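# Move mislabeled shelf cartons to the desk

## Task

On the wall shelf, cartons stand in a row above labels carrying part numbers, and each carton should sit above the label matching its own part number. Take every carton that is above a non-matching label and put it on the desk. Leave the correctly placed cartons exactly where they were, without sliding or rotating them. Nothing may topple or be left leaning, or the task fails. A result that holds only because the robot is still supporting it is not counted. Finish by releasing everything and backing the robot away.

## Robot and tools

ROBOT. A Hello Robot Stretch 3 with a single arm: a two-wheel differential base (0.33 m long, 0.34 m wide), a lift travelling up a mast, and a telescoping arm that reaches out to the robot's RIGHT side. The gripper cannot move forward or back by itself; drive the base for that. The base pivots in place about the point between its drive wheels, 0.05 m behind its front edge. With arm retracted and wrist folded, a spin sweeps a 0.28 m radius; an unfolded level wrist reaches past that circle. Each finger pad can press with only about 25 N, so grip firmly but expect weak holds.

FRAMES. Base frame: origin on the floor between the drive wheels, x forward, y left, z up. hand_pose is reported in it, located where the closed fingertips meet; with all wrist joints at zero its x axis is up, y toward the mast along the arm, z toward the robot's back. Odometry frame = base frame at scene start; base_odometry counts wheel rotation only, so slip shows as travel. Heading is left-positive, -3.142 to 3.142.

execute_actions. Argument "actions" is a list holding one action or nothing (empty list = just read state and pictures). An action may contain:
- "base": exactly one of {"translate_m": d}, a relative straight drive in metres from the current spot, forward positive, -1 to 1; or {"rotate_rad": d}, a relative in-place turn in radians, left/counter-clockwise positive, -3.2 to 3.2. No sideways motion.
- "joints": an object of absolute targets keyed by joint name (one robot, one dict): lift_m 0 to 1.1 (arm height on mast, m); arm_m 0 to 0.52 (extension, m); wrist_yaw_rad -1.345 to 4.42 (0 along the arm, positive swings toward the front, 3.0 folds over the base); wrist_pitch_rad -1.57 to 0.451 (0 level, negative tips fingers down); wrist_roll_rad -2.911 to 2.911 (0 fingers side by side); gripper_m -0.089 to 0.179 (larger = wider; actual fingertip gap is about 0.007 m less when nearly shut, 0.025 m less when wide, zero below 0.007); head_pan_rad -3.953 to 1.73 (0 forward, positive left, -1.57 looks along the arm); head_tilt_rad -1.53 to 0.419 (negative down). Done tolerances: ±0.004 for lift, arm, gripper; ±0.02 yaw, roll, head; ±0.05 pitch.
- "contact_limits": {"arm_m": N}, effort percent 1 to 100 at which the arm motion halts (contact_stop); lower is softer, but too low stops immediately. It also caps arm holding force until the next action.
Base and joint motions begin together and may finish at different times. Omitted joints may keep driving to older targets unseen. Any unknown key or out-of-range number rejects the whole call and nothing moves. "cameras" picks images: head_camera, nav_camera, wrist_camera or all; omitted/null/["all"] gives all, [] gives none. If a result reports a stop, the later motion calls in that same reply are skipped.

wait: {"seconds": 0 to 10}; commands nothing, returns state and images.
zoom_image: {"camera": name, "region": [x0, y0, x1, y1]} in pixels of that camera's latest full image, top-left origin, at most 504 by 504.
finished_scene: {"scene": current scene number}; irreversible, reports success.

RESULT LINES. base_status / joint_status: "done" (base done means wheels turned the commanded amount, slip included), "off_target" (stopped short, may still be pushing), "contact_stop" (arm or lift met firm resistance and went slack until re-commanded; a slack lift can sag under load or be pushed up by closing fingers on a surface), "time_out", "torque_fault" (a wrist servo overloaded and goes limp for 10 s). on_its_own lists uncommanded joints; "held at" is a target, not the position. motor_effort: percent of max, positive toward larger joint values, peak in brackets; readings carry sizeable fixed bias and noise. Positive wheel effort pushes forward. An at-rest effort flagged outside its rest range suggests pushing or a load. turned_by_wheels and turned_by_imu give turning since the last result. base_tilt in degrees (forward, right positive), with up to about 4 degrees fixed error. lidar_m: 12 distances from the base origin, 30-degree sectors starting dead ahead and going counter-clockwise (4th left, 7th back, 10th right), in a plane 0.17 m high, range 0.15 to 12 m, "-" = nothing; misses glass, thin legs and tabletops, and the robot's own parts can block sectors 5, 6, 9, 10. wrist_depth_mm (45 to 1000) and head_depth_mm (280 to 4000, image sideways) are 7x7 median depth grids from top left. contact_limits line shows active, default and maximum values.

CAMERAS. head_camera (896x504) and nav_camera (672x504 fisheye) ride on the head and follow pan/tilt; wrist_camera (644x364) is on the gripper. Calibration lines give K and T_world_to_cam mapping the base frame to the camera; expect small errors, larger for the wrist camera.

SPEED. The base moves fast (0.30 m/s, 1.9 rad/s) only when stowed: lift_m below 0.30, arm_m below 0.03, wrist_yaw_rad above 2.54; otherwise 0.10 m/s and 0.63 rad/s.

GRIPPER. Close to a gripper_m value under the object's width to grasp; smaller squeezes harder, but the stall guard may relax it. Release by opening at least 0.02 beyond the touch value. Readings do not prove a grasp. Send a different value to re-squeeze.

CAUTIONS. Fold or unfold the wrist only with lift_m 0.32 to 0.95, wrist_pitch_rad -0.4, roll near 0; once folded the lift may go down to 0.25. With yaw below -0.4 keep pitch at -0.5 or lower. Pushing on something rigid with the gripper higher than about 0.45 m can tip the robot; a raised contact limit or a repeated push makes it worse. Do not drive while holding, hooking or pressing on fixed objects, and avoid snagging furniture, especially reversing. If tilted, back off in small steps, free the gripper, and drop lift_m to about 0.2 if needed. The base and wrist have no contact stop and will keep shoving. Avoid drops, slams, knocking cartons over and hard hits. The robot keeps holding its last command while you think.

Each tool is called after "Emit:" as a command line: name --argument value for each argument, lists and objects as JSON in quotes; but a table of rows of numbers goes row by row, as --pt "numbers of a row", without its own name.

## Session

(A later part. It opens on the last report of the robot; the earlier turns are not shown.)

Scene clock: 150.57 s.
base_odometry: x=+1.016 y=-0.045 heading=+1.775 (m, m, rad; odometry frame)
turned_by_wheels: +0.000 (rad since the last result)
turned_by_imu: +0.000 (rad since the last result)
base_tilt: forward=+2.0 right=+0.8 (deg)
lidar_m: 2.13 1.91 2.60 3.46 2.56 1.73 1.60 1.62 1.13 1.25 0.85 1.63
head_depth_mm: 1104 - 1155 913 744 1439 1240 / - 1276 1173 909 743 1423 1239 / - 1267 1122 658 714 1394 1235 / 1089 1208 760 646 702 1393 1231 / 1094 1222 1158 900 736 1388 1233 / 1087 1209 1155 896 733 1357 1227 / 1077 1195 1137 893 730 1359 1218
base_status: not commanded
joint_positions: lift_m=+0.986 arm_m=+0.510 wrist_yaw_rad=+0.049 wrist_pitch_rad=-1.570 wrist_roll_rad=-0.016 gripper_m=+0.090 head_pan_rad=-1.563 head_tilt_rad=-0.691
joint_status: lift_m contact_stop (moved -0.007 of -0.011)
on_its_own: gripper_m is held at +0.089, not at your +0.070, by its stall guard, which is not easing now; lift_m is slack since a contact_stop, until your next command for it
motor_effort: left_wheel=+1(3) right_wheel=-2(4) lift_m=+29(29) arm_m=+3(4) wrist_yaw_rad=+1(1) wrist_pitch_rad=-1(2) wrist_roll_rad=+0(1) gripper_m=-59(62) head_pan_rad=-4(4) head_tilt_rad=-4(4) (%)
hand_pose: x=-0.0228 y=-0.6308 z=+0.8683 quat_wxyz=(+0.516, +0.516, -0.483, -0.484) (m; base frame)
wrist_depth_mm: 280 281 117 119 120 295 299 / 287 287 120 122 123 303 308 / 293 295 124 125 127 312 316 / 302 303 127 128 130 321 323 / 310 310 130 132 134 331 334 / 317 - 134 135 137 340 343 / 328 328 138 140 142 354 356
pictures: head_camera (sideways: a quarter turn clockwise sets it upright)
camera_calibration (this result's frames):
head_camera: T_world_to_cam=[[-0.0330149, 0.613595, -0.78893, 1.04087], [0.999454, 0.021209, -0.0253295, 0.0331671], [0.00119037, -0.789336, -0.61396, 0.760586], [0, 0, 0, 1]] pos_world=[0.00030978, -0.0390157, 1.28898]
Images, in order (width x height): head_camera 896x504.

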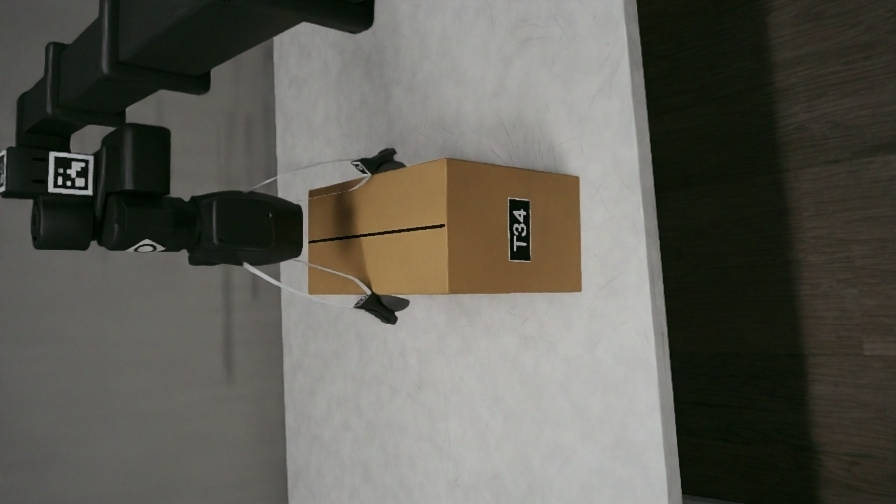

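Landed. Release.

Emit:
execute_actions --actions '[{"joints":{"gripper_m":0.17,"lift_m":0.99}}]' --cameras '["wrist_camera"]'

Emit:
wait --seconds 1.5

Scene clock: 153.93 s.
base_odometry: x=+1.016 y=-0.045 heading=+1.775 (m, m, rad; odometry frame)
turned_by_wheels: +0.000 (rad since the last result)
turned_by_imu: -0.001 (rad since the last result)
base_tilt: forward=+2.0 right=+1.0 (deg)
lidar_m: 2.13 1.91 2.60 3.46 2.56 1.73 1.59 1.62 1.13 1.25 0.86 1.62
head_depth_mm: 1101 - 1171 913 745 1436 1232 / - 1281 1169 911 747 1431 1242 / - 1275 1162 659 711 1398 1235 / 1086 1215 758 642 702 1400 1231 / 1095 1220 1153 896 735 1387 1228 / 1085 1213 1147 893 732 1357 1222 / 1075 1203 1140 889 732 1351 1221
base_status: not commanded
joint_positions: lift_m=+0.990 arm_m=+0.510 wrist_yaw_rad=+0.049 wrist_pitch_rad=-1.568 wrist_roll_rad=-0.016 gripper_m=+0.148 head_pan_rad=-1.563 head_tilt_rad=-0.691
joint_status: gripper_m off_target (ended at +0.148, target +0.170); the others done
motor_effort: left_wheel=+0(2) right_wheel=+1(3) lift_m=+38(39) arm_m=+3(2) wrist_yaw_rad=+0(0) wrist_pitch_rad=-1(2) wrist_roll_rad=+0(0) gripper_m=+100(100) head_pan_rad=-4(4) head_tilt_rad=-3(4) (%)
hand_pose: x=-0.0228 y=-0.6313 z=+0.8720 quat_wxyz=(+0.516, +0.515, -0.484, -0.483) (m; base frame)
wrist_depth_mm: 277 281 119 120 122 296 304 / 286 289 122 123 125 305 309 / 295 296 125 126 128 313 321 / 303 303 129 130 132 323 330 / 312 131 132 134 135 332 335 / 317 135 136 137 139 - 348 / 330 330 140 141 145 355 360
pictures: wrist_camera
camera_calibration (this result's frames):
wrist_camera: T_world_to_cam=[[-0.995569, -0.0861809, 0.037619, -0.113011], [-0.0785533, 0.982124, 0.17106, 0.496998], [-0.0516886, 0.167347, -0.984542, 1.12805], [0, 0, 0, 1]] pos_world=[-0.0151616, -0.686629, 1.02985]
Images, in order (width x height): wrist_camera 644x364.

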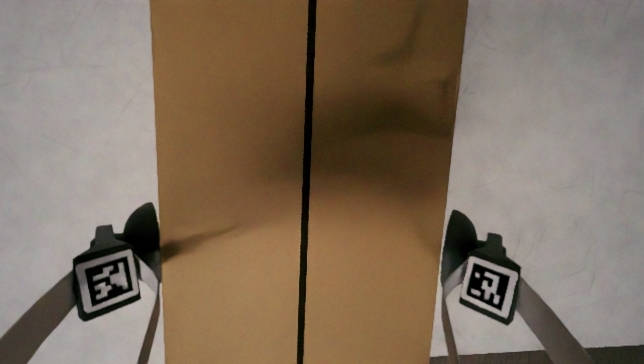

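Scene clock: 155.43 s.
base_odometry: x=+1.016 y=-0.045 heading=+1.775 (m, m, rad; odometry frame)
turned_by_wheels: +0.000 (rad since the last result)
turned_by_imu: +0.000 (rad since the last result)
base_tilt: forward=+2.0 right=+0.9 (deg)
lidar_m: 2.13 1.91 2.61 3.46 2.56 1.73 1.59 1.62 1.13 1.25 0.85 1.62
head_depth_mm: 1102 - 1173 915 746 1437 1239 / - 1273 1171 905 744 1436 1233 / - 1266 1144 658 711 1400 1234 / 1086 1216 760 646 701 1391 1234 / 1095 1226 1153 897 735 1386 1230 / 1085 1214 1149 896 733 1357 1227 / 1074 1199 1138 889 729 1347 1220
base_status: not commanded
joint_positions: lift_m=+0.990 arm_m=+0.510 wrist_yaw_rad=+0.049 wrist_pitch_rad=-1.568 wrist_roll_rad=-0.016 gripper_m=+0.170 head_pan_rad=-1.563 head_tilt_rad=-0.691
joint_status: gripper_m off_target (ended at +0.148, target +0.170); the others done
on_its_own: gripper_m moved +0.022 to your old target +0.170
motor_effort: left_wheel=-1(2) right_wheel=+1(3) lift_m=+38(39) arm_m=+3(2) wrist_yaw_rad=+1(0) wrist_pitch_rad=-2(2) wrist_roll_rad=+0(0) gripper_m=+1(100) head_pan_rad=-4(4) head_tilt_rad=-4(4) (%)
hand_pose: x=-0.0228 y=-0.6313 z=+0.8720 quat_wxyz=(+0.516, +0.515, -0.484, -0.483) (m; base frame)
wrist_depth_mm: 281 280 119 120 121 297 300 / 286 288 122 123 125 305 311 / 296 296 125 126 128 315 320 / 302 304 128 130 132 324 327 / 308 311 132 134 136 332 339 / - 320 136 138 140 - 347 / 331 331 139 141 143 352 357
wait: 1.50 s; at rest by 0.27 s
pictures: head_camera (sideways: a quarter turn clockwise sets it upright), nav_camera (sideways: a quarter turn counterclockwise sets it upright), wrist_camera
camera_calibration (this result's frames):
head_camera: T_world_to_cam=[[-0.0330148, 0.613595, -0.788931, 1.04087], [0.999454, 0.0212088, -0.0253295, 0.0331671], [0.00119028, -0.789336, -0.61396, 0.760586], [0, 0, 0, 1]] pos_world=[0.000309775, -0.0390157, 1.28898]
nav_camera: T_world_to_cam=[[0.0388282, -0.607451, 0.793408, -0.991413], [-0.998867, -0.00173298, 0.0475562, -0.00385151], [-0.0275131, -0.794355, -0.60683, 0.751792], [0, 0, 0, 1]] pos_world=[0.0553317, -0.0050513, 1.24299]
wrist_camera: T_world_to_cam=[[-0.995569, -0.0861806, 0.037619, -0.11301], [-0.078553, 0.982124, 0.17106, 0.496998], [-0.0516886, 0.167346, -0.984542, 1.12805], [0, 0, 0, 1]] pos_world=[-0.0151616, -0.686629, 1.02985]
Images, in order (width x height): head_camera 896x504, nav_camera 672x504, wrist_camera 644x364.

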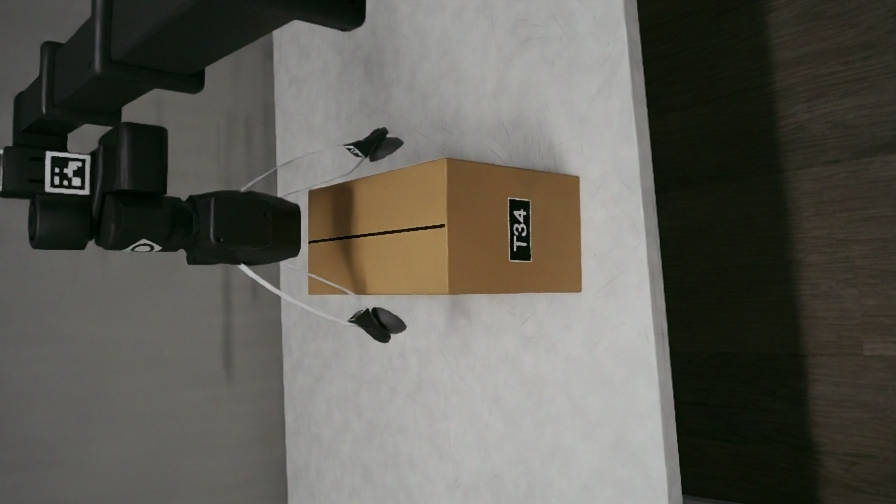

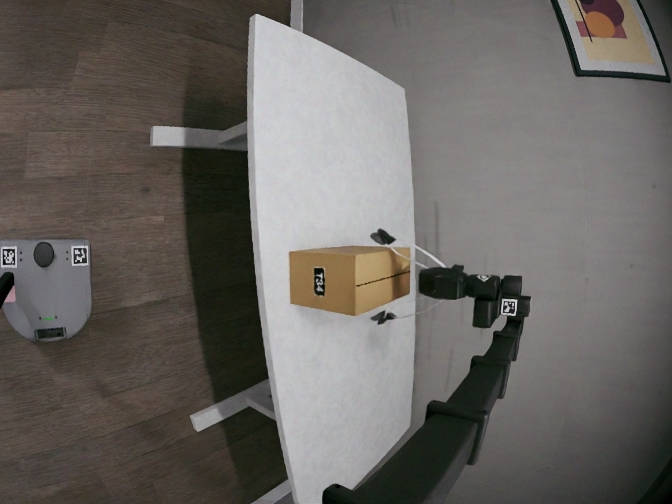

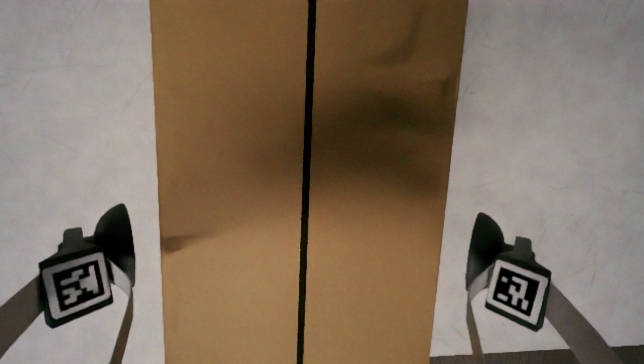

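Emit:
execute_actions --actions '[{"joints":{"lift_m":1.09}}]' --cameras '[]'

Emit:
execute_actions --actions '[{"joints":{"arm_m":0.0}}]' --cameras '["head_camera"]'

Scene clock: 158.90 s.
base_odometry: x=+1.016 y=-0.045 heading=+1.775 (m, m, rad; odometry frame)
turned_by_wheels: +0.000 (rad since the last result)
turned_by_imu: -0.001 (rad since the last result)
base_tilt: forward=+2.1 right=+0.9 (deg)
lidar_m: 2.13 1.91 2.61 3.46 2.57 1.73 1.59 1.62 1.13 1.25 0.85 1.62
head_depth_mm: 1129 1271 1175 911 744 1439 1238 / 1128 1260 1165 911 744 1429 1233 / 1114 1259 1145 658 714 1394 1238 / 1090 1252 787 646 702 1398 1231 / 1091 1220 1132 898 733 1385 1229 / 1085 1210 1144 894 732 1355 1228 / 1077 1200 1137 891 730 1346 1225
base_status: not commanded
joint_positions: lift_m=+1.089 arm_m=+0.510 wrist_yaw_rad=+0.049 wrist_pitch_rad=-1.568 wrist_roll_rad=-0.016 gripper_m=+0.170 head_pan_rad=-1.563 head_tilt_rad=-0.691
joint_status: all done
motor_effort: left_wheel=+0(1) right_wheel=+1(1) lift_m=+43(44) arm_m=+3(3) wrist_yaw_rad=+1(1) wrist_pitch_rad=-1(1) wrist_roll_rad=+0(1) gripper_m=+0(1) head_pan_rad=-5(5) head_tilt_rad=-4(5) (%)
hand_pose: x=-0.0228 y=-0.6313 z=+0.9718 quat_wxyz=(+0.516, +0.515, -0.484, -0.483) (m; base frame)
wrist_depth_mm: 373 376 376 217 385 395 400 / 381 386 221 221 398 409 412 / 390 395 225 225 407 414 421 / 404 407 232 231 421 427 438 / 416 420 238 239 431 437 448 / - 428 245 245 446 - 460 / - - 440 251 - - -
pictures: none
No camera images: the call's "cameras" was empty. Leave "cameras" out to get every camera's image.

Scene clock: 163.83 s.
base_odometry: x=+1.016 y=-0.045 heading=+1.775 (m, m, rad; odometry frame)
turned_by_wheels: +0.000 (rad since the last result)
turned_by_imu: -0.001 (rad since the last result)
base_tilt: forward=+2.0 right=+0.9 (deg)
lidar_m: 2.13 1.91 2.61 3.46 2.56 1.73 1.59 1.62 1.13 1.25 0.85 1.62
head_depth_mm: - - - - - - - / - - - - - - - / - - - - - - - / 1105 1239 992 - - - - / 1092 1224 1154 897 737 1416 1227 / 1082 1210 1146 896 733 1358 1203 / 1073 1205 1140 892 728 1348 1246
base_status: not commanded
joint_positions: lift_m=+1.089 arm_m=+0.000 wrist_yaw_rad=+0.049 wrist_pitch_rad=-1.568 wrist_roll_rad=-0.016 gripper_m=+0.170 head_pan_rad=-1.563 head_tilt_rad=-0.691
joint_status: all done
motor_effort: left_wheel=-1(1) right_wheel=+1(1) lift_m=+43(44) arm_m=-4(4) wrist_yaw_rad=+1(1) wrist_pitch_rad=-2(1) wrist_roll_rad=+1(0) gripper_m=+1(2) head_pan_rad=-5(4) head_tilt_rad=-4(3) (%)
hand_pose: x=-0.0228 y=-0.1219 z=+0.9718 quat_wxyz=(+0.517, +0.515, -0.484, -0.483) (m; base frame)
wrist_depth_mm: - - - - - - - / - - - - - - - / - - - - - - - / - - - - - - - / - - - - - - - / - - - - - - - / - - - - - - -
pictures: head_camera (sideways: a quarter turn clockwise sets it upright)
camera_calibration (this result's frames):
head_camera: T_world_to_cam=[[-0.0330149, 0.613596, -0.78893, 1.04087], [0.999454, 0.0212089, -0.0253294, 0.033167], [0.00119027, -0.789335, -0.613961, 0.760588], [0, 0, 0, 1]] pos_world=[0.000309775, -0.0390157, 1.28898]
Images, in order (width x height): head_camera 896x504.

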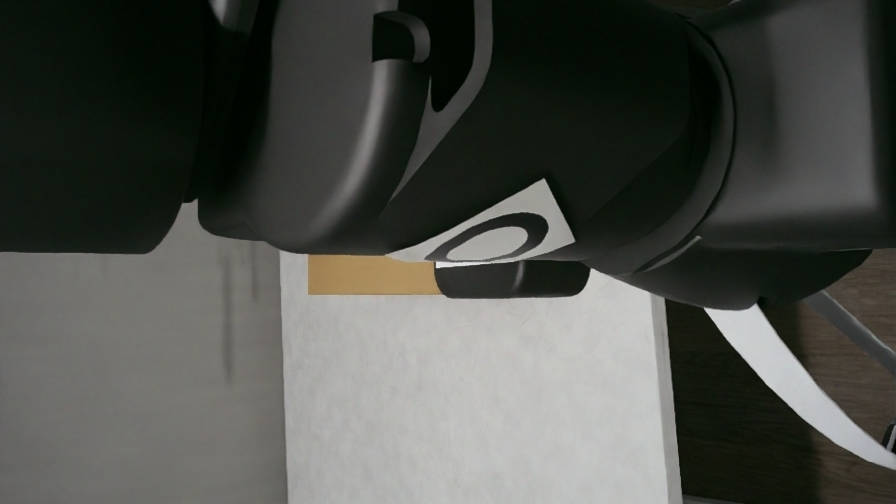

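Emit:
finished_scene --scene 2

The scene is finished: the task was done.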